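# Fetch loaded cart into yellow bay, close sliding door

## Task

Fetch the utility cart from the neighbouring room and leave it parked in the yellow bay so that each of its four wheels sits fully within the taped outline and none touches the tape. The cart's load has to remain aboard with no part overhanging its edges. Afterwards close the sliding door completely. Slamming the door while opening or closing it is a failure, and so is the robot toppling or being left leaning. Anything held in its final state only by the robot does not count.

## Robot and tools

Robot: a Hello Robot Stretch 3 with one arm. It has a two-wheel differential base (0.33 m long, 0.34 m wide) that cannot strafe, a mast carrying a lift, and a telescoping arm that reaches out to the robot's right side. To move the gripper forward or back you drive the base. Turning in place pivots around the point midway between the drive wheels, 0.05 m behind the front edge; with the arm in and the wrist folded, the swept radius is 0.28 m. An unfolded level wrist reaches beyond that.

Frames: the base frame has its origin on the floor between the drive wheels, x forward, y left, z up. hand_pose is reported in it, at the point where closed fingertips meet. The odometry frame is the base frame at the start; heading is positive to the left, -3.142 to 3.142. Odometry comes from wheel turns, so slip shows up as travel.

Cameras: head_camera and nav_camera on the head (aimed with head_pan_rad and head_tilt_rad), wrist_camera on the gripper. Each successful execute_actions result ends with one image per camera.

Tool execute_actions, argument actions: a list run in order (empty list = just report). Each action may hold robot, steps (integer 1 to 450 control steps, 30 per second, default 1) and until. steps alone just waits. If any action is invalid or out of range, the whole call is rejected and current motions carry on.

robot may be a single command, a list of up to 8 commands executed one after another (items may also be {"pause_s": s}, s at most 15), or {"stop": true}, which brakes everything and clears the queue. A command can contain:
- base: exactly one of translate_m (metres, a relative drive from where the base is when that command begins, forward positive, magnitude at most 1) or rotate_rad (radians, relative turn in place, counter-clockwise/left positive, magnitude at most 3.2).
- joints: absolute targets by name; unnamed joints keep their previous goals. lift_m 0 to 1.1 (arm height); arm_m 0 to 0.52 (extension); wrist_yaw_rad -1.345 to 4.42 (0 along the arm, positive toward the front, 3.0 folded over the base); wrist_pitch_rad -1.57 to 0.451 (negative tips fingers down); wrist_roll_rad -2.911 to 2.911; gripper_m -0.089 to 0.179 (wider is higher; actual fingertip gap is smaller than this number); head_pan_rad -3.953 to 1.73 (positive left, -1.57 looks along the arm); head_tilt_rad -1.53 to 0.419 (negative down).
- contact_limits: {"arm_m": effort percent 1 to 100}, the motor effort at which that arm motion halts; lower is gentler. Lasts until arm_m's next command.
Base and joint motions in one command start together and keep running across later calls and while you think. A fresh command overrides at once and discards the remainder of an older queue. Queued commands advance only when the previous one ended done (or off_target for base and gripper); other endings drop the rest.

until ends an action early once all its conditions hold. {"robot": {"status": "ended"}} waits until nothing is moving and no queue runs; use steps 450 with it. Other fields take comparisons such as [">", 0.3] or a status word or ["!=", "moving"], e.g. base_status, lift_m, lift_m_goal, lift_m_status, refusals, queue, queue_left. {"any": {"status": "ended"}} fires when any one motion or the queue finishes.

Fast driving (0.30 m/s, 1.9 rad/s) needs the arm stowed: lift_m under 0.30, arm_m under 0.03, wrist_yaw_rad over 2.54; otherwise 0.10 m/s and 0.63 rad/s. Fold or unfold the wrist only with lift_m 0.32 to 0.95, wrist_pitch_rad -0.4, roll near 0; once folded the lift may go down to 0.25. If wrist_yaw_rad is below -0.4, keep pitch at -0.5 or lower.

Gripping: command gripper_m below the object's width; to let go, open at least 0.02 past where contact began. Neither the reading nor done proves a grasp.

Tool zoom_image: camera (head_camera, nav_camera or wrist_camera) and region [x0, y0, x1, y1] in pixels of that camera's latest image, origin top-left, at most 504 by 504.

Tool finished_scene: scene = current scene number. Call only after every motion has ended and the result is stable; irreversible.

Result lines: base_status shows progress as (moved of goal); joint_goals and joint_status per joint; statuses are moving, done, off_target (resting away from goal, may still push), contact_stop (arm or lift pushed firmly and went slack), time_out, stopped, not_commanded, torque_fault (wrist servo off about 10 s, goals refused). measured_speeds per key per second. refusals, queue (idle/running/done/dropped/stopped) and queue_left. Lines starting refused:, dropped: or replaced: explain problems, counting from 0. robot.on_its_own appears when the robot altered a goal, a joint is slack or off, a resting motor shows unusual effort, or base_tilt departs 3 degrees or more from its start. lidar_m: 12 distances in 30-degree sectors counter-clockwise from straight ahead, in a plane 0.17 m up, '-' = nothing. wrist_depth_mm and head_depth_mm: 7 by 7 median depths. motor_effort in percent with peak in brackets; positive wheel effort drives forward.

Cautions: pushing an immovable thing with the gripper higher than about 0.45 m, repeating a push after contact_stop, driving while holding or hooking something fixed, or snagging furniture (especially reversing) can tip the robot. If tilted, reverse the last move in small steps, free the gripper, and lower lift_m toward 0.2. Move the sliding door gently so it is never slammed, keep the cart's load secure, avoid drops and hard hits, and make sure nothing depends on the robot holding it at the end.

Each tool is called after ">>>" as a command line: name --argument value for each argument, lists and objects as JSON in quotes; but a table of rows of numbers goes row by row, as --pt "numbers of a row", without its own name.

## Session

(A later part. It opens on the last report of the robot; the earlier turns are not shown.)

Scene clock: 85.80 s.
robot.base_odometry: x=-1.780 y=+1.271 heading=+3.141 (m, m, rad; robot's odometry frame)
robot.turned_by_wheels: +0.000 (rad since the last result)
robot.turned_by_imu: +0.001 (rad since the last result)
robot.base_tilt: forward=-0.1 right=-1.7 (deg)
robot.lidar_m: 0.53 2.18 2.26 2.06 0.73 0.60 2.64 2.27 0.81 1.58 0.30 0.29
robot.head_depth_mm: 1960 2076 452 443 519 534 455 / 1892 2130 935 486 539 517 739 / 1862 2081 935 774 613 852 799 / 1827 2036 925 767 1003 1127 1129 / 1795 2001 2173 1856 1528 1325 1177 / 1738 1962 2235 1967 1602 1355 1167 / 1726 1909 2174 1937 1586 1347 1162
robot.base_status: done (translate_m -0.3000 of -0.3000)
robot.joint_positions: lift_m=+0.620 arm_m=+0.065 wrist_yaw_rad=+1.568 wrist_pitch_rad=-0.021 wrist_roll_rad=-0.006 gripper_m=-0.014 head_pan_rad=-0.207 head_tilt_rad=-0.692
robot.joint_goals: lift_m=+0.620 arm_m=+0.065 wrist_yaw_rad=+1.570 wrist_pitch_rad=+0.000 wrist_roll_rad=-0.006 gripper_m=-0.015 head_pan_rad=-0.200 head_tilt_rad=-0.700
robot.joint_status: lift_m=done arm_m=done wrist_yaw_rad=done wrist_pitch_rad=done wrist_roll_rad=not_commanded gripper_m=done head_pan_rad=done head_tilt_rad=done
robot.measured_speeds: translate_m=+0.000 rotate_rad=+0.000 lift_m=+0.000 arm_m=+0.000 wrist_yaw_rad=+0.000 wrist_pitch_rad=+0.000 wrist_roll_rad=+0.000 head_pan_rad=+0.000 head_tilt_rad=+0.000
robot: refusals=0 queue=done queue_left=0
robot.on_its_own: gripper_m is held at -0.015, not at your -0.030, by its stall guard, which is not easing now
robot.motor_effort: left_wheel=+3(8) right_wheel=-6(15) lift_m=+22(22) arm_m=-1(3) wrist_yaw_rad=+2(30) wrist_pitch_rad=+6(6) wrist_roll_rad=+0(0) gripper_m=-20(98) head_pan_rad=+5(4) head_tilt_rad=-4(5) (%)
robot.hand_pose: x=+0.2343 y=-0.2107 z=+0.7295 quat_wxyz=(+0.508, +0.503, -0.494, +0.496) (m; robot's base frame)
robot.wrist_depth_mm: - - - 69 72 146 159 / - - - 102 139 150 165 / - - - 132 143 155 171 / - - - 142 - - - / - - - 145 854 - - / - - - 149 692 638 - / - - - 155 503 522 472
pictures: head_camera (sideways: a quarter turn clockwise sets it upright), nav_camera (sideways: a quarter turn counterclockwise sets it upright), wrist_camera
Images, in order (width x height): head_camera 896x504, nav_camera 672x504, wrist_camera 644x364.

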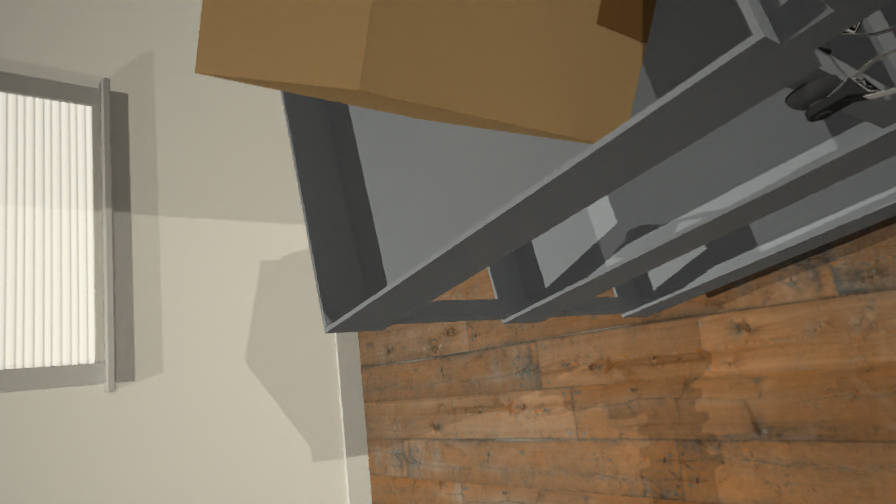

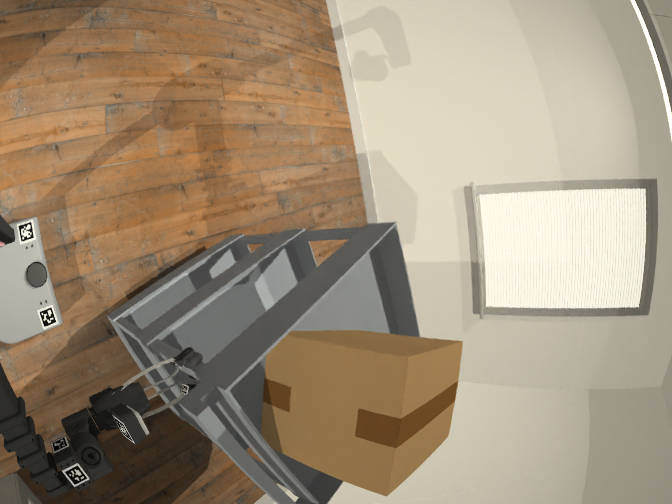

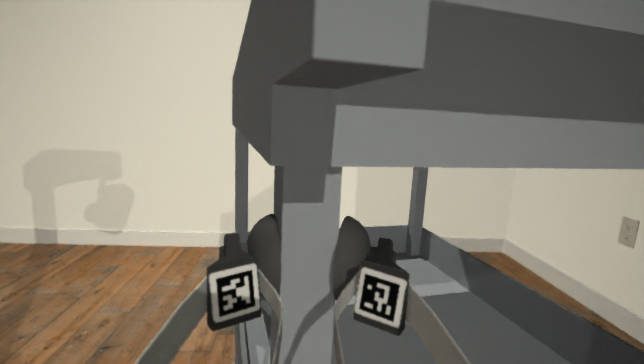

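>>> execute_actions --actions '[{"robot":{"base":{"translate_m":-0.45},"joints":{"head_pan_rad":-0.5,"head_tilt_rad":-0.85}},"steps":400,"until":{"robot":{"status":"ended"}}}]'

Scene clock: 91.40 s.
robot.base_odometry: x=-1.330 y=+1.271 heading=+3.141 (m, m, rad; robot's odometry frame)
robot.turned_by_wheels: +0.000 (rad since the last result)
robot.turned_by_imu: +0.000 (rad since the last result)
robot.base_tilt: forward=+0.0 right=-1.7 (deg)
robot.lidar_m: 0.42 2.65 2.26 0.33 0.31 2.28 2.20 2.27 0.67 0.64 0.32 0.30
robot.head_depth_mm: 1880 457 521 666 1376 1279 - / 2030 439 488 601 514 1250 1103 / 591 435 467 573 533 813 1109 / 585 432 445 545 582 836 1090 / 582 447 469 557 878 1099 1120 / 2226 886 760 647 932 1191 1115 / 2221 2308 777 696 1107 1255 1111
robot.base_status: done (translate_m -0.4500 of -0.4500)
robot.joint_positions: lift_m=+0.620 arm_m=+0.065 wrist_yaw_rad=+1.571 wrist_pitch_rad=-0.021 wrist_roll_rad=-0.006 gripper_m=-0.014 head_pan_rad=-0.493 head_tilt_rad=-0.840
robot.joint_goals: lift_m=+0.620 arm_m=+0.065 wrist_yaw_rad=+1.570 wrist_pitch_rad=+0.000 wrist_roll_rad=-0.006 gripper_m=-0.015 head_pan_rad=-0.500 head_tilt_rad=-0.850
robot.joint_status: lift_m=done arm_m=done wrist_yaw_rad=done wrist_pitch_rad=done wrist_roll_rad=not_commanded gripper_m=done head_pan_rad=done head_tilt_rad=done
robot.measured_speeds: translate_m=+0.000 rotate_rad=+0.000 lift_m=+0.000 arm_m=+0.000 wrist_yaw_rad=+0.000 wrist_pitch_rad=+0.000 wrist_roll_rad=+0.000 head_pan_rad=+0.000 head_tilt_rad=+0.000
robot: refusals=0 queue=done queue_left=0
robot.on_its_own: gripper_m is held at -0.015, not at your -0.030, by its stall guard, which is not easing now
robot.motor_effort: left_wheel=+5(5) right_wheel=-7(15) lift_m=+22(22) arm_m=-1(1) wrist_yaw_rad=-1(2) wrist_pitch_rad=+6(6) wrist_roll_rad=+0(0) gripper_m=-20(20) head_pan_rad=-4(29) head_tilt_rad=-5(21) (%)
robot.hand_pose: x=+0.2343 y=-0.2101 z=+0.7295 quat_wxyz=(+0.507, +0.504, -0.493, +0.496) (m; robot's base frame)
robot.wrist_depth_mm: - - 187 106 81 180 151 / - - 192 123 89 194 248 / - - 197 138 164 202 261 / - - - 151 - - - / - - - 154 - - - / - - - 157 645 - - / - - 479 163 492 500 441
pictures: head_camera (sideways: a quarter turn clockwise sets it upright), nav_camera (sideways: a quarter turn counterclockwise sets it upright), wrist_camera
Images, in order (width x height): head_camera 896x504, nav_camera 672x504, wrist_camera 644x364.

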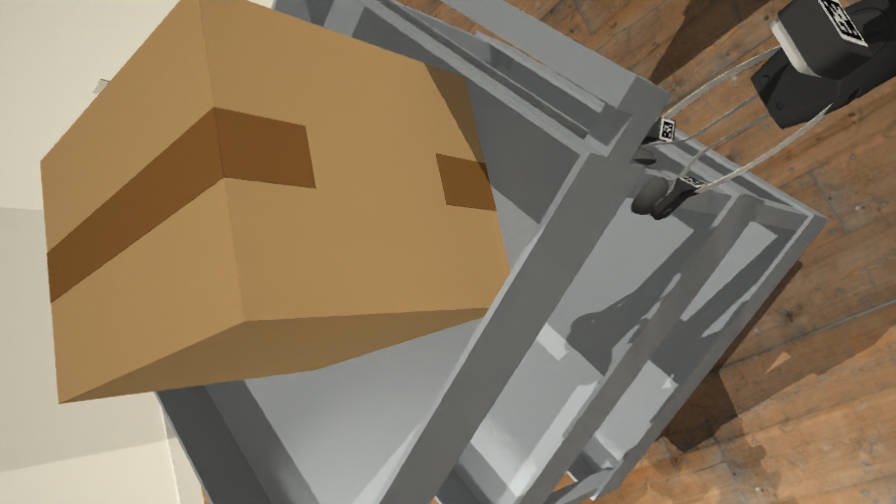

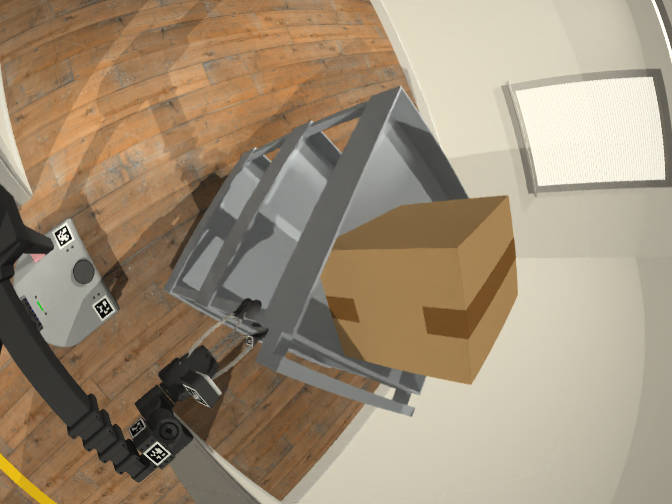

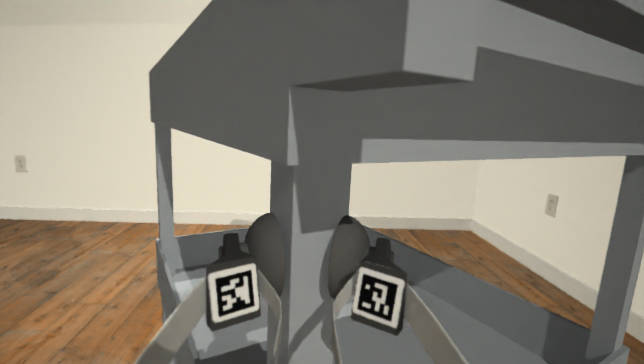

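>>> execute_actions --actions '[{"robot":{"base":{"translate_m":-0.35},"joints":{"head_pan_rad":-0.25,"head_tilt_rad":-0.8}},"steps":400,"until":{"robot":{"status":"ended"}}}]'

Scene clock: 96.00 s.
robot.base_odometry: x=-0.980 y=+1.271 heading=+3.141 (m, m, rad; robot's odometry frame)
robot.turned_by_wheels: +0.000 (rad since the last result)
robot.turned_by_imu: +0.000 (rad since the last result)
robot.base_tilt: forward=-0.1 right=-1.7 (deg)
robot.lidar_m: 0.38 3.00 0.26 0.43 2.24 1.92 1.84 1.91 1.65 0.66 0.33 0.30
robot.head_depth_mm: 2472 478 427 525 590 474 1160 / 2657 475 416 506 574 533 1118 / 2577 474 410 488 547 815 1003 / 2551 522 564 625 589 849 1101 / 2538 2746 824 674 916 1129 1125 / 2502 2635 819 690 984 1228 1127 / 2453 2569 784 911 1399 1268 1123
robot.base_status: done (translate_m -0.3500 of -0.3500)
robot.joint_positions: lift_m=+0.620 arm_m=+0.065 wrist_yaw_rad=+1.574 wrist_pitch_rad=-0.021 wrist_roll_rad=-0.006 gripper_m=-0.014 head_pan_rad=-0.257 head_tilt_rad=-0.804
robot.joint_goals: lift_m=+0.620 arm_m=+0.065 wrist_yaw_rad=+1.570 wrist_pitch_rad=+0.000 wrist_roll_rad=-0.006 gripper_m=-0.015 head_pan_rad=-0.250 head_tilt_rad=-0.800
robot.joint_status: lift_m=done arm_m=done wrist_yaw_rad=done wrist_pitch_rad=done wrist_roll_rad=not_commanded gripper_m=done head_pan_rad=done head_tilt_rad=done
robot.measured_speeds: translate_m=+0.000 rotate_rad=+0.000 lift_m=+0.000 arm_m=+0.000 wrist_yaw_rad=+0.000 wrist_pitch_rad=+0.000 wrist_roll_rad=+0.000 head_pan_rad=+0.000 head_tilt_rad=+0.000
robot: refusals=0 queue=done queue_left=0
robot.on_its_own: gripper_m is held at -0.015, not at your -0.030, by its stall guard, which is not easing now
robot.motor_effort: left_wheel=+5(6) right_wheel=-7(16) lift_m=+21(22) arm_m=-1(1) wrist_yaw_rad=-4(5) wrist_pitch_rad=+6(6) wrist_roll_rad=+0(0) gripper_m=-19(20) head_pan_rad=+4(27) head_tilt_rad=+2(10) (%)
robot.hand_pose: x=+0.2343 y=-0.2092 z=+0.7295 quat_wxyz=(+0.506, +0.505, -0.492, +0.497) (m; robot's base frame)
robot.wrist_depth_mm: - - 171 118 89 131 168 / - 340 177 129 97 232 307 / - 582 181 142 178 244 381 / - - - 155 - - - / - 718 806 157 - - - / - 623 - 160 631 - - / - 652 478 168 517 500 -
pictures: head_camera (sideways: a quarter turn clockwise sets it upright), nav_camera (sideways: a quarter turn counterclockwise sets it upright), wrist_camera
Images, in order (width x height): head_camera 896x504, nav_camera 672x504, wrist_camera 644x364.

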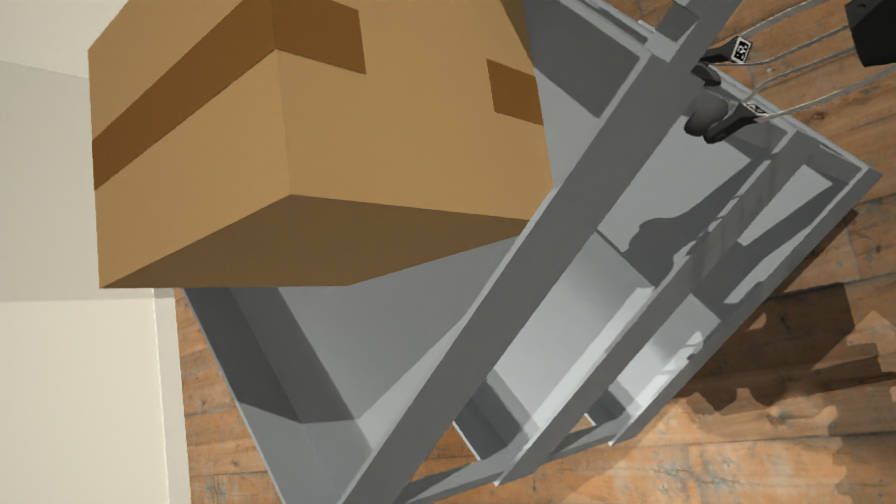

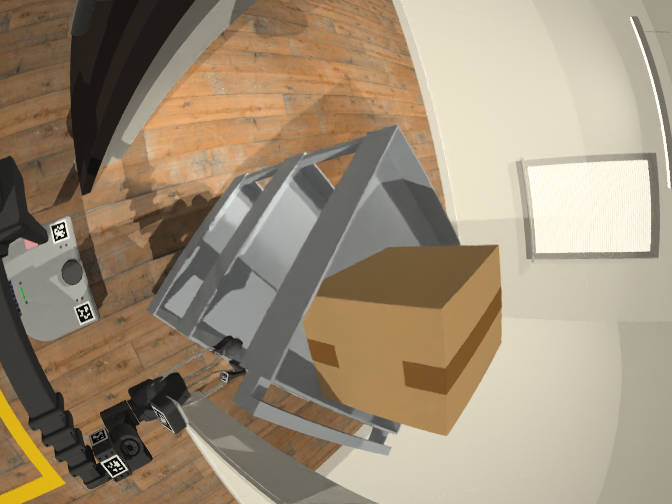

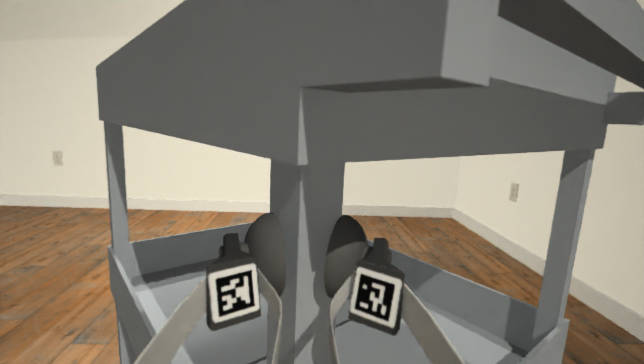

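>>> execute_actions --actions '[{"robot":{"base":{"translate_m":-0.2},"joints":{"arm_m":0.025,"head_pan_rad":-0.6,"head_tilt_rad":-0.7}},"steps":400,"until":{"robot":{"status":"ended"}}}]'

Scene clock: 100.43 s.
robot.base_odometry: x=-0.780 y=+1.271 heading=+3.141 (m, m, rad; robot's odometry frame)
robot.turned_by_wheels: +0.000 (rad since the last result)
robot.turned_by_imu: +0.000 (rad since the last result)
robot.base_tilt: forward=+0.0 right=-1.7 (deg)
robot.lidar_m: 0.34 0.39 0.44 1.17 2.24 1.71 1.65 1.71 1.65 1.51 0.47 0.27
robot.head_depth_mm: 1679 1787 793 847 1006 1305 1180 / 1879 2030 2201 766 1028 1274 1178 / 2089 2314 477 571 619 473 1149 / 2375 2524 450 500 587 482 734 / 2809 603 429 461 550 507 758 / 2832 599 426 430 504 556 785 / 2707 590 423 424 579 813 1025
robot.base_status: done (translate_m -0.2000 of -0.2000)
robot.joint_positions: lift_m=+0.620 arm_m=+0.025 wrist_yaw_rad=+1.590 wrist_pitch_rad=-0.021 wrist_roll_rad=-0.006 gripper_m=-0.014 head_pan_rad=-0.593 head_tilt_rad=-0.705
robot.joint_goals: lift_m=+0.620 arm_m=+0.025 wrist_yaw_rad=+1.570 wrist_pitch_rad=+0.000 wrist_roll_rad=-0.006 gripper_m=-0.015 head_pan_rad=-0.600 head_tilt_rad=-0.700
robot.joint_status: lift_m=done arm_m=done wrist_yaw_rad=done wrist_pitch_rad=done wrist_roll_rad=not_commanded gripper_m=done head_pan_rad=done head_tilt_rad=done
robot.measured_speeds: translate_m=+0.000 rotate_rad=+0.000 lift_m=+0.000 arm_m=+0.000 wrist_yaw_rad=+0.000 wrist_pitch_rad=+0.000 wrist_roll_rad=+0.000 head_pan_rad=+0.000 head_tilt_rad=+0.000
robot: refusals=0 queue=done queue_left=0
robot.on_its_own: gripper_m is held at -0.015, not at your -0.030, by its stall guard, which is not easing now; wrist_yaw_rad is at rest, and its effort (-19) is outside its rest range (-12 to +12)
robot.motor_effort: left_wheel=+7(8) right_wheel=-8(16) lift_m=+22(22) arm_m=-2(6) wrist_yaw_rad=-19(24) wrist_pitch_rad=+6(6) wrist_roll_rad=+0(0) gripper_m=-20(21) head_pan_rad=-4(32) head_tilt_rad=+2(14) (%)
robot.hand_pose: x=+0.2343 y=-0.1652 z=+0.7295 quat_wxyz=(+0.502, +0.508, -0.488, +0.501) (m; robot's base frame)
robot.wrist_depth_mm: - - 173 112 86 194 162 / - 410 178 125 93 220 289 / - 617 182 144 177 232 335 / - - - 154 - - - / - - - 158 - - - / - 692 - 159 629 - - / - - 475 171 510 501 494
pictures: head_camera (sideways: a quarter turn clockwise sets it upright), nav_camera (sideways: a quarter turn counterclockwise sets it upright), wrist_camera
Images, in order (width x height): head_camera 896x504, nav_camera 672x504, wrist_camera 644x364.

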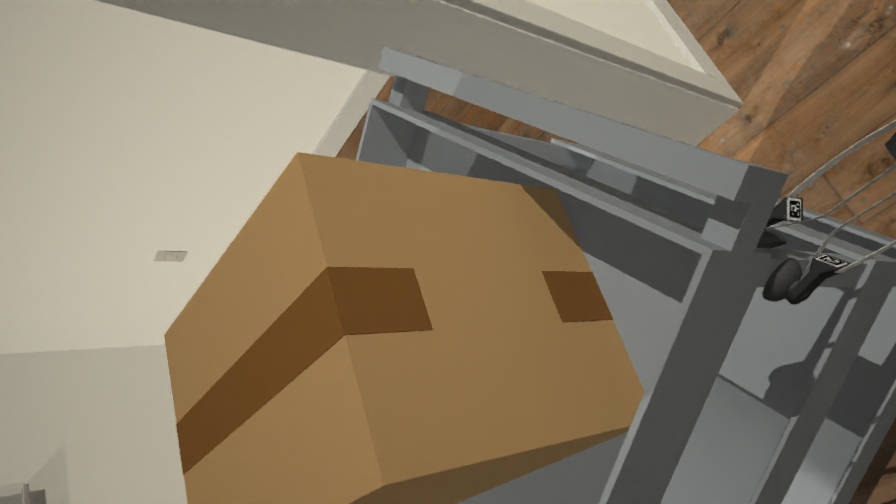

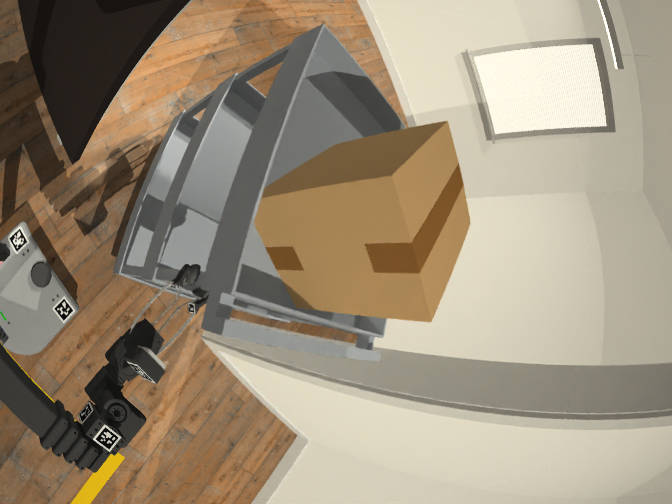

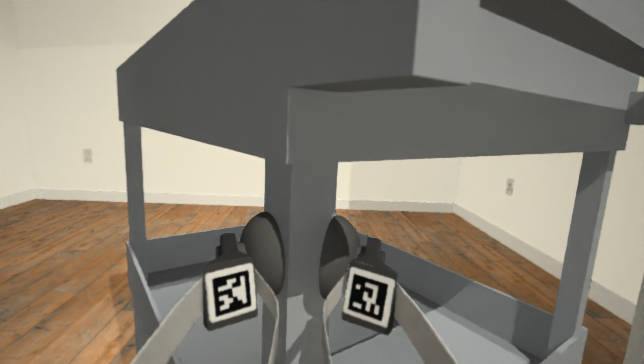

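>>> execute_actions --actions '[{"robot":{"base":{"rotate_rad":0.25},"joints":{"arm_m":0.005,"head_pan_rad":-0.85,"head_tilt_rad":-0.75}},"steps":400,"until":{"robot":{"status":"ended"}}}]'

Scene clock: 102.00 s.
robot.base_odometry: x=-0.780 y=+1.271 heading=-2.892 (m, m, rad; robot's odometry frame)
robot.turned_by_wheels: +0.250 (rad since the last result)
robot.turned_by_imu: +0.248 (rad since the last result)
robot.base_tilt: forward=-0.1 right=-1.7 (deg)
robot.lidar_m: 0.41 0.39 0.61 2.17 1.94 1.65 1.65 1.86 1.60 0.75 0.34 0.26
robot.head_depth_mm: 1695 1801 802 886 1071 1313 1170 / 1889 2046 2216 735 1157 1277 1162 / 2147 2314 2378 728 842 1279 1171 / 2404 2664 460 563 569 771 1083 / 2780 545 437 502 571 463 740 / 2858 541 424 475 554 502 774 / 2703 536 412 450 526 770 1046
robot.base_status: done (rotate_rad +0.2497 of +0.2500)
robot.joint_positions: lift_m=+0.620 arm_m=+0.005 wrist_yaw_rad=+1.561 wrist_pitch_rad=-0.021 wrist_roll_rad=-0.006 gripper_m=-0.014 head_pan_rad=-0.843 head_tilt_rad=-0.741
robot.joint_goals: lift_m=+0.620 arm_m=+0.005 wrist_yaw_rad=+1.570 wrist_pitch_rad=+0.000 wrist_roll_rad=-0.006 gripper_m=-0.015 head_pan_rad=-0.850 head_tilt_rad=-0.750
robot.joint_status: lift_m=done arm_m=done wrist_yaw_rad=done wrist_pitch_rad=done wrist_roll_rad=not_commanded gripper_m=done head_pan_rad=done head_tilt_rad=done
robot.measured_speeds: translate_m=+0.000 rotate_rad=+0.000 lift_m=+0.000 arm_m=+0.000 wrist_yaw_rad=+0.000 wrist_pitch_rad=+0.000 wrist_roll_rad=+0.000 head_pan_rad=+0.000 head_tilt_rad=+0.000
robot: refusals=0 queue=done queue_left=0
robot.on_its_own: gripper_m is held at -0.015, not at your -0.030, by its stall guard, which is not easing now
robot.motor_effort: left_wheel=-4(15) right_wheel=+6(15) lift_m=+22(22) arm_m=-4(10) wrist_yaw_rad=+9(45) wrist_pitch_rad=+6(6) wrist_roll_rad=+0(0) gripper_m=-18(22) head_pan_rad=-4(28) head_tilt_rad=-5(11) (%)
robot.hand_pose: x=+0.2343 y=-0.1527 z=+0.7295 quat_wxyz=(+0.509, +0.501, -0.495, +0.494) (m; robot's base frame)
robot.wrist_depth_mm: - - - 81 146 158 172 / - - - 102 151 164 179 / - - - 144 155 170 186 / - - - 153 - - - / - - - 159 854 - - / - - - 162 688 655 - / - - - 170 508 518 475
pictures: head_camera (sideways: a quarter turn clockwise sets it upright), nav_camera (sideways: a quarter turn counterclockwise sets it upright), wrist_camera
Images, in order (width x height): head_camera 896x504, nav_camera 672x504, wrist_camera 644x364.

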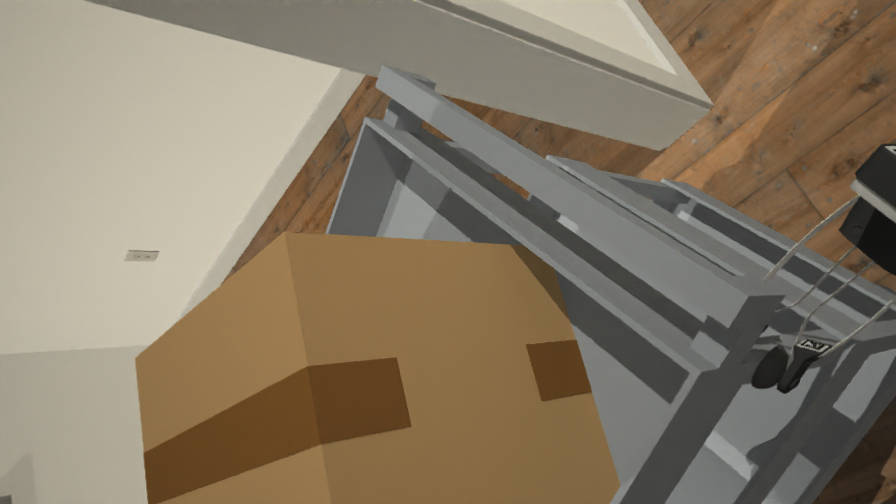

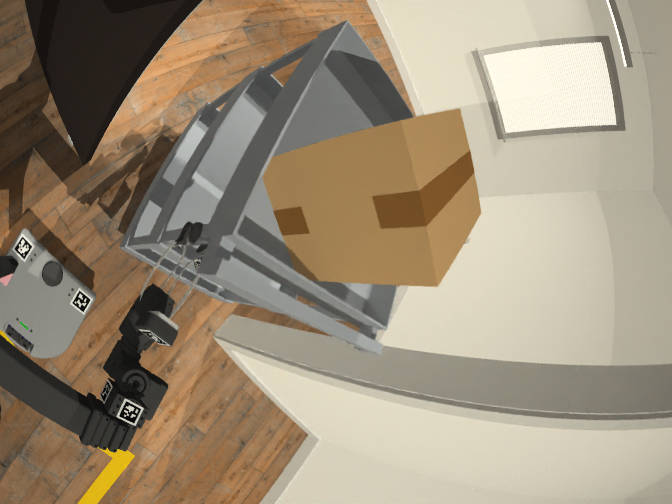

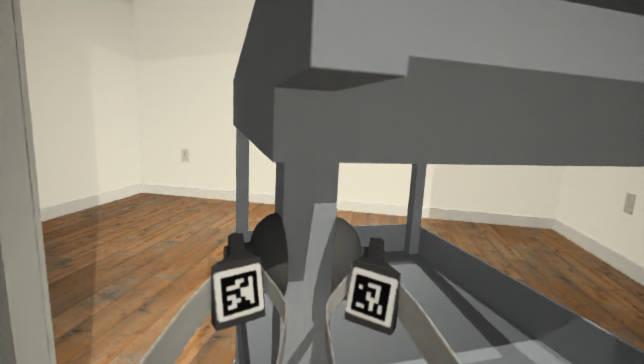

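>>> execute_actions --actions '[{"robot":[{"base":{"translate_m":-0.12}},{"base":{"rotate_rad":-0.12}},{"base":{"translate_m":-0.1}}],"steps":400,"until":{"robot":{"status":"ended"}}}]'

Scene clock: 107.70 s.
robot.base_odometry: x=-0.565 y=+1.313 heading=-3.012 (m, m, rad; robot's odometry frame)
robot.turned_by_wheels: -0.120 (rad since the last result)
robot.turned_by_imu: -0.119 (rad since the last result)
robot.base_tilt: forward=+0.0 right=-1.7 (deg)
robot.lidar_m: 0.39 0.60 0.85 2.20 1.84 1.45 1.43 1.55 1.57 1.55 0.68 0.33
robot.head_depth_mm: 868 1032 1283 1677 1567 1333 1163 / 781 910 1101 1376 1530 1330 1160 / 706 812 946 1162 1447 1330 1176 / 775 859 922 1107 1359 1323 1175 / 2230 2537 842 673 902 1148 1132 / 2543 2840 538 605 555 610 906 / 2923 535 486 553 591 786 1008
robot.base_status: done (translate_m -0.1000 of -0.1000)
robot.joint_positions: lift_m=+0.620 arm_m=+0.005 wrist_yaw_rad=+1.608 wrist_pitch_rad=-0.019 wrist_roll_rad=-0.006 gripper_m=-0.014 head_pan_rad=-0.843 head_tilt_rad=-0.741
robot.joint_goals: lift_m=+0.620 arm_m=+0.005 wrist_yaw_rad=+1.612 wrist_pitch_rad=+0.000 wrist_roll_rad=-0.006 gripper_m=-0.015 head_pan_rad=-0.850 head_tilt_rad=-0.750
robot.joint_status: lift_m=done arm_m=done wrist_yaw_rad=done wrist_pitch_rad=done wrist_roll_rad=not_commanded gripper_m=done head_pan_rad=done head_tilt_rad=done
robot.measured_speeds: translate_m=+0.000 rotate_rad=+0.000 lift_m=+0.000 arm_m=+0.000 wrist_yaw_rad=+0.000 wrist_pitch_rad=+0.000 wrist_roll_rad=+0.000 head_pan_rad=+0.000 head_tilt_rad=+0.000
robot: refusals=0 queue=done queue_left=0
robot.on_its_own: wrist_yaw_rad is held at +1.612, not at your +1.570, by its stall guard, which is not easing now; gripper_m is held at -0.015, not at your -0.030, by its stall guard, which is not easing now
robot.motor_effort: left_wheel=+3(10) right_wheel=-2(16) lift_m=+22(22) arm_m=-1(4) wrist_yaw_rad=+3(31) wrist_pitch_rad=+6(6) wrist_roll_rad=+0(0) gripper_m=-8(17) head_pan_rad=-5(5) head_tilt_rad=-5(5) (%)
robot.hand_pose: x=+0.2342 y=-0.1404 z=+0.7300 quat_wxyz=(+0.497, +0.512, -0.484, +0.506) (m; robot's base frame)
robot.wrist_depth_mm: 451 - - 209 171 206 - / 465 - 371 199 254 295 292 / 474 - 507 233 266 322 409 / 482 - - 252 - - - / 496 - 823 899 - - 573 / 509 - 685 - 675 622 572 / 519 - 466 466 522 530 559
pictures: head_camera (sideways: a quarter turn clockwise sets it upright), nav_camera (sideways: a quarter turn counterclockwise sets it upright), wrist_camera
Images, in order (width x height): head_camera 896x504, nav_camera 672x504, wrist_camera 644x364.

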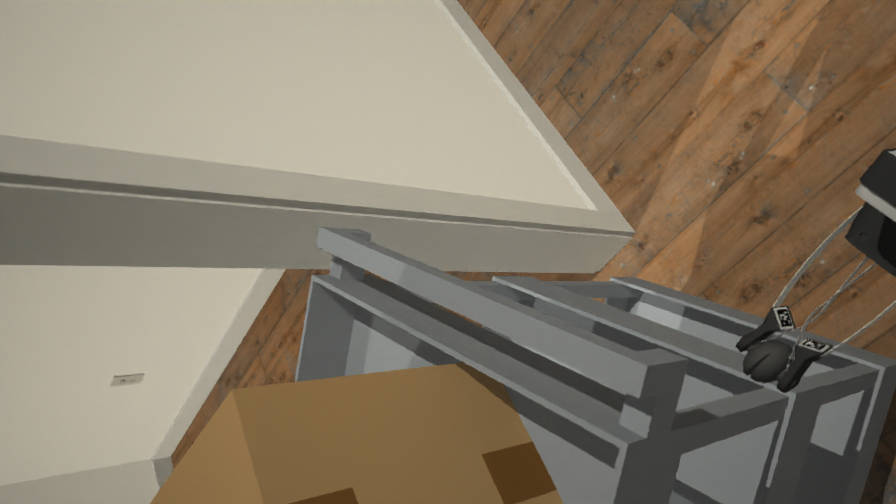

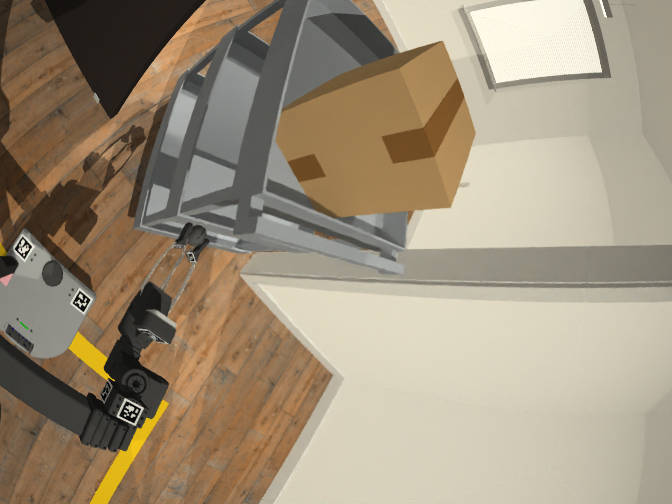

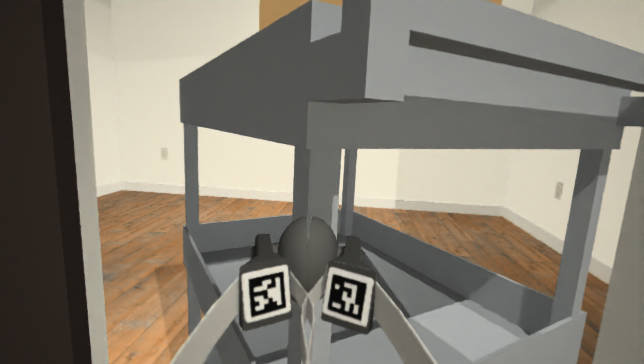

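>>> execute_actions --actions '[{"robot":[{"joints":{"gripper_m":0.13,"wrist_yaw_rad":1.57}},{"base":{"translate_m":-0.3}},{"base":{"rotate_rad":0.47}},{"base":{"translate_m":0.27}}],"steps":450,"until":{"robot":{"status":"ended"}}},{"robot":[{"base":{"rotate_rad":-0.6},"joints":{"arm_m":0.08,"head_pan_rad":-0.3}}],"steps":450,"until":{"robot":{"status":"ended"}}}]'

Scene clock: 121.93 s.
robot.base_odometry: x=-0.490 y=+1.200 heading=+3.141 (m, m, rad; robot's odometry frame)
robot.turned_by_wheels: -0.130 (rad since the last result)
robot.turned_by_imu: -0.129 (rad since the last result)
robot.base_tilt: forward=-0.1 right=-1.7 (deg)
robot.lidar_m: 0.52 0.62 0.84 2.09 1.96 1.42 1.36 1.41 1.73 1.67 0.97 0.45
robot.head_depth_mm: 2432 2451 872 783 1373 1361 1164 / 2875 580 635 693 1020 1298 1166 / 3057 560 616 691 712 1042 1141 / 2966 551 590 657 987 1127 1134 / 2893 646 788 705 1003 1212 1152 / 2876 3110 902 1083 1058 1284 1146 / 2790 2964 904 1115 1427 1308 1139
robot.base_status: done (rotate_rad -0.5998 of -0.6000)
robot.joint_positions: lift_m=+0.620 arm_m=+0.080 wrist_yaw_rad=+1.572 wrist_pitch_rad=-0.019 wrist_roll_rad=-0.006 gripper_m=+0.130 head_pan_rad=-0.307 head_tilt_rad=-0.741
robot.joint_goals: lift_m=+0.620 arm_m=+0.080 wrist_yaw_rad=+1.570 wrist_pitch_rad=+0.000 wrist_roll_rad=-0.006 gripper_m=+0.130 head_pan_rad=-0.300 head_tilt_rad=-0.750
robot.joint_status: lift_m=done arm_m=done wrist_yaw_rad=done wrist_pitch_rad=done wrist_roll_rad=not_commanded gripper_m=done head_pan_rad=done head_tilt_rad=done
robot.measured_speeds: translate_m=+0.000 rotate_rad=+0.000 lift_m=+0.000 arm_m=+0.000 wrist_yaw_rad=+0.000 wrist_pitch_rad=+0.000 wrist_roll_rad=+0.000 head_pan_rad=+0.000 head_tilt_rad=+0.000
robot: refusals=0 queue=done queue_left=0
robot.motor_effort: left_wheel=+3(7) right_wheel=-3(6) lift_m=+22(22) arm_m=+3(4) wrist_yaw_rad=-2(4) wrist_pitch_rad=+6(5) wrist_roll_rad=+1(0) gripper_m=+0(80) head_pan_rad=+3(42) head_tilt_rad=-4(4) (%)
robot.hand_pose: x=+0.2344 y=-0.2245 z=+0.7300 quat_wxyz=(+0.506, +0.504, -0.493, +0.497) (m; robot's base frame)
robot.wrist_depth_mm: - - - 415 425 - 579 / - - 393 278 349 498 591 / - - 507 329 450 573 605 / 605 - - - - 715 621 / 603 - 910 825 - 690 638 / 532 - 613 640 683 694 660 / 569 - 495 411 493 724 694
pictures: head_camera (sideways: a quarter turn clockwise sets it upright), nav_camera (sideways: a quarter turn counterclockwise sets it upright), wrist_camera
Images, in order (width x height): head_camera 896x504, nav_camera 672x504, wrist_camera 644x364.

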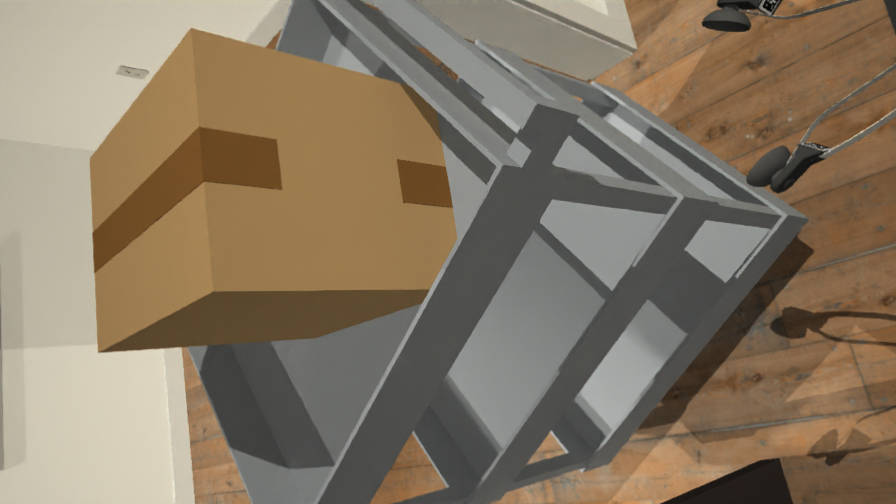

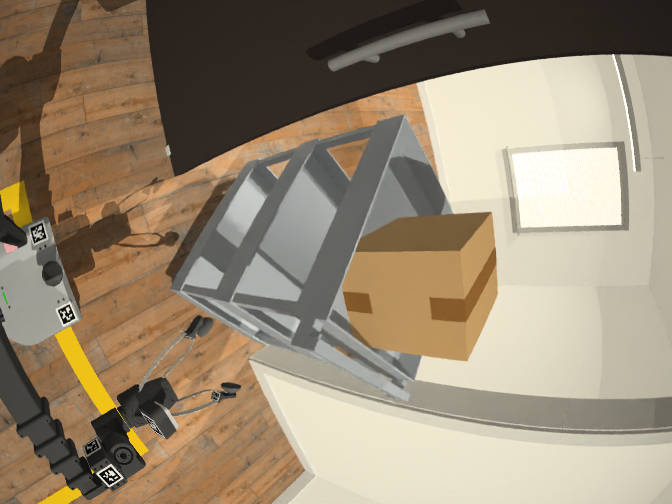

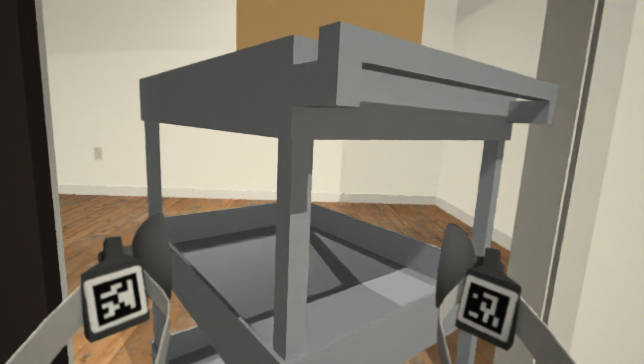

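>>> execute_actions --actions '[{"robot":[{"joints":{"arm_m":0.065}},{"base":{"translate_m":0.175}},{"joints":{"gripper_m":-0.035}},{"joints":{"arm_m":0.003}},{"base":{"rotate_rad":0.15}}],"steps":450,"until":{"robot":{"status":"ended"}}}]'

Scene clock: 130.90 s.
robot.base_odometry: x=-0.665 y=+1.200 heading=-2.992 (m, m, rad; robot's odometry frame)
robot.turned_by_wheels: +0.150 (rad since the last result)
robot.turned_by_imu: +0.150 (rad since the last result)
robot.base_tilt: forward=-0.1 right=-1.6 (deg)
robot.lidar_m: 0.40 0.47 0.71 2.09 1.94 1.55 1.53 1.66 1.67 1.25 0.36 0.27
robot.head_depth_mm: 2943 564 427 476 546 524 1143 / 2872 557 424 477 564 466 1036 / 2816 553 426 480 565 504 757 / 2819 2911 850 507 553 844 993 / 2732 2925 892 722 937 1097 1131 / 2721 2914 865 789 1059 1286 1152 / 2682 2922 2089 1795 1532 836 988
robot.base_status: done (rotate_rad +0.1497 of +0.1500)
robot.joint_positions: lift_m=+0.620 arm_m=+0.003 wrist_yaw_rad=+1.509 wrist_pitch_rad=-0.019 wrist_roll_rad=-0.006 gripper_m=-0.025 head_pan_rad=-0.307 head_tilt_rad=-0.741
robot.joint_goals: lift_m=+0.620 arm_m=+0.003 wrist_yaw_rad=+1.525 wrist_pitch_rad=+0.000 wrist_roll_rad=-0.006 gripper_m=-0.026 head_pan_rad=-0.300 head_tilt_rad=-0.750
robot.joint_status: lift_m=done arm_m=done wrist_yaw_rad=done wrist_pitch_rad=done wrist_roll_rad=not_commanded gripper_m=done head_pan_rad=done head_tilt_rad=done
robot.measured_speeds: translate_m=+0.000 rotate_rad=+0.000 lift_m=+0.000 arm_m=+0.000 wrist_yaw_rad=+0.000 wrist_pitch_rad=+0.000 wrist_roll_rad=+0.000 head_pan_rad=+0.000 head_tilt_rad=+0.000
robot: refusals=0 queue=done queue_left=0
robot.on_its_own: wrist_yaw_rad is held at +1.525, not at your +1.570, by its stall guard, which is not easing now; gripper_m is held at -0.026, not at your -0.035, by its stall guard, which is still easing; wrist_yaw_rad is at rest, and its effort (+16) is outside its rest range (-12 to +12)
robot.motor_effort: left_wheel=-5(12) right_wheel=+5(14) lift_m=+22(22) arm_m=-5(11) wrist_yaw_rad=+16(40) wrist_pitch_rad=+6(6) wrist_roll_rad=+0(0) gripper_m=-21(99) head_pan_rad=+3(3) head_tilt_rad=-4(5) (%)
robot.hand_pose: x=+0.2339 y=-0.1642 z=+0.7299 quat_wxyz=(+0.522, +0.488, -0.509, +0.481) (m; robot's base frame)
robot.wrist_depth_mm: - - 230 105 89 179 149 / 484 - 233 125 95 191 228 / 484 - 242 149 169 198 238 / 489 - - 160 - - - / 444 - 737 163 - - - / 444 - - 168 672 - - / 393 - 481 174 511 511 443
pictures: head_camera (sideways: a quarter turn clockwise sets it upright), nav_camera (sideways: a quarter turn counterclockwise sets it upright), wrist_camera
Images, in order (width x height): head_camera 896x504, nav_camera 672x504, wrist_camera 644x364.

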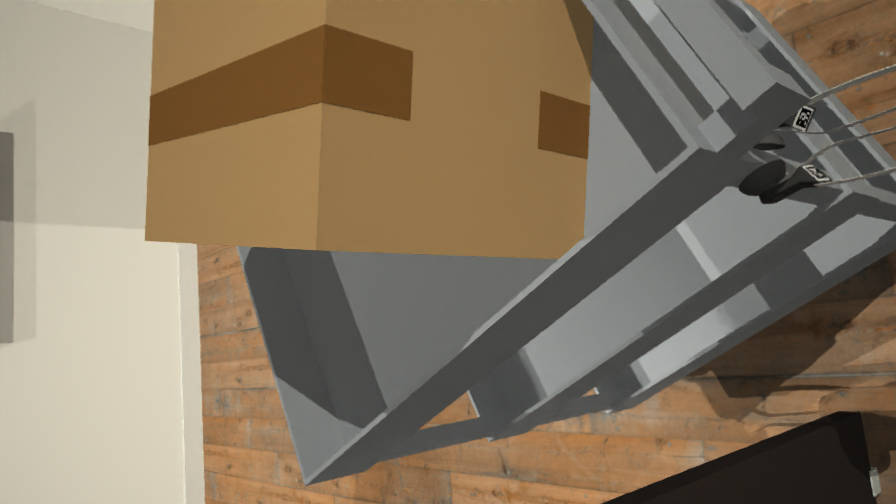

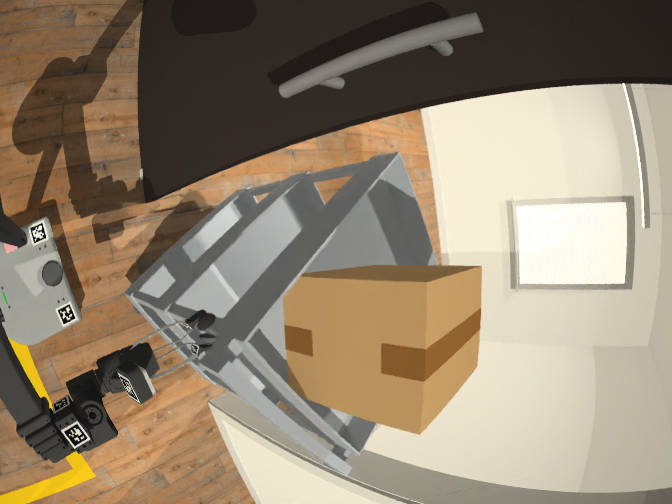

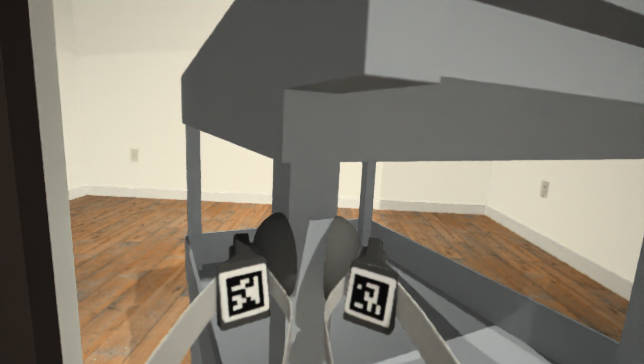

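>>> execute_actions --actions '[{"robot":{"base":{"translate_m":-0.1},"joints":{"wrist_yaw_rad":1.53,"head_pan_rad":-0.75}},"steps":450,"until":{"robot":{"status":"ended"}}}]'

Scene clock: 132.93 s.
robot.base_odometry: x=-0.566 y=+1.215 heading=-2.992 (m, m, rad; robot's odometry frame)
robot.turned_by_wheels: +0.000 (rad since the last result)
robot.turned_by_imu: +0.000 (rad since the last result)
robot.base_tilt: forward=-0.1 right=-1.6 (deg)
robot.lidar_m: 0.37 0.57 0.87 2.10 1.81 1.45 1.44 1.56 1.67 1.51 0.40 0.27
robot.head_depth_mm: 749 847 1020 1305 1520 1342 1166 / 854 903 968 1126 1467 1326 1167 / 2168 2398 2382 716 976 1297 1172 / 2505 2752 466 560 579 470 1100 / 2908 545 448 513 582 486 777 / 3052 541 429 480 557 784 964 / 2933 534 412 452 513 815 1064
robot.base_status: done (translate_m -0.1000 of -0.1000)
robot.joint_positions: lift_m=+0.620 arm_m=+0.003 wrist_yaw_rad=+1.542 wrist_pitch_rad=-0.019 wrist_roll_rad=-0.006 gripper_m=-0.022 head_pan_rad=-0.743 head_tilt_rad=-0.741
robot.joint_goals: lift_m=+0.620 arm_m=+0.003 wrist_yaw_rad=+1.530 wrist_pitch_rad=+0.000 wrist_roll_rad=-0.006 gripper_m=-0.023 head_pan_rad=-0.750 head_tilt_rad=-0.750
robot.joint_status: lift_m=done arm_m=done wrist_yaw_rad=done wrist_pitch_rad=done wrist_roll_rad=not_commanded gripper_m=done head_pan_rad=done head_tilt_rad=done
robot.measured_speeds: translate_m=+0.000 rotate_rad=+0.000 lift_m=+0.000 arm_m=+0.000 wrist_yaw_rad=+0.000 wrist_pitch_rad=+0.000 wrist_roll_rad=+0.000 head_pan_rad=+0.000 head_tilt_rad=+0.000
robot: refusals=0 queue=done queue_left=0
robot.on_its_own: gripper_m is held at -0.023, not at your -0.035, by its stall guard, which is not easing now
robot.motor_effort: left_wheel=-2(13) right_wheel=-3(9) lift_m=+22(22) arm_m=-3(5) wrist_yaw_rad=-12(18) wrist_pitch_rad=+6(6) wrist_roll_rad=+0(0) gripper_m=-18(21) head_pan_rad=-4(37) head_tilt_rad=-5(4) (%)
robot.hand_pose: x=+0.2343 y=-0.1554 z=+0.7300 quat_wxyz=(+0.513, +0.496, -0.501, +0.490) (m; robot's base frame)
robot.wrist_depth_mm: 416 - 227 109 96 185 148 / 429 - 232 122 116 203 245 / 434 - 240 155 178 211 257 / 452 - - 168 - - - / 459 - 766 170 - - - / 472 - 613 - 668 - - / 495 662 474 182 517 512 443
pictures: head_camera (sideways: a quarter turn clockwise sets it upright), nav_camera (sideways: a quarter turn counterclockwise sets it upright), wrist_camera
Images, in order (width x height): head_camera 896x504, nav_camera 672x504, wrist_camera 644x364.

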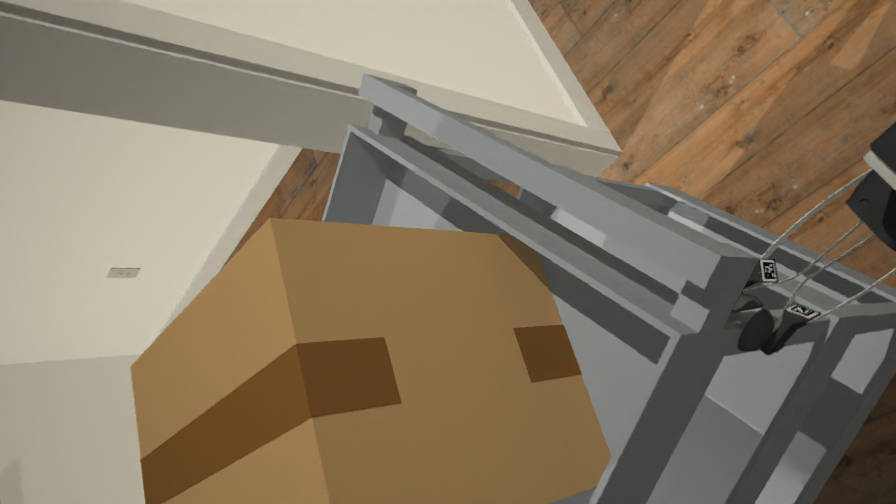

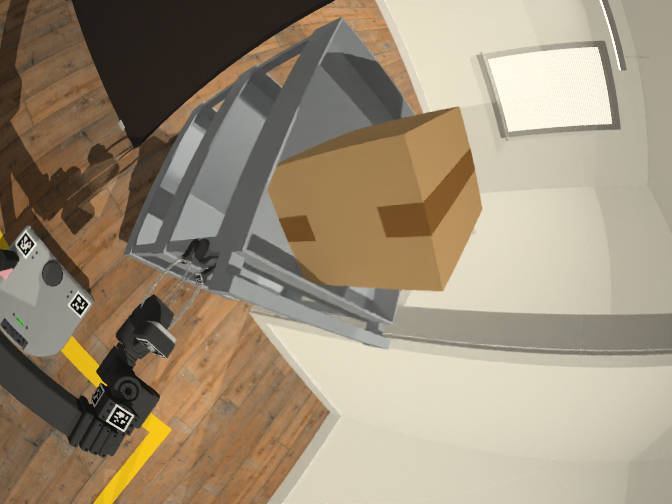

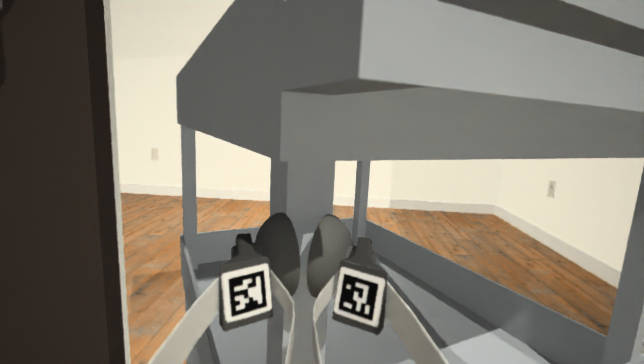

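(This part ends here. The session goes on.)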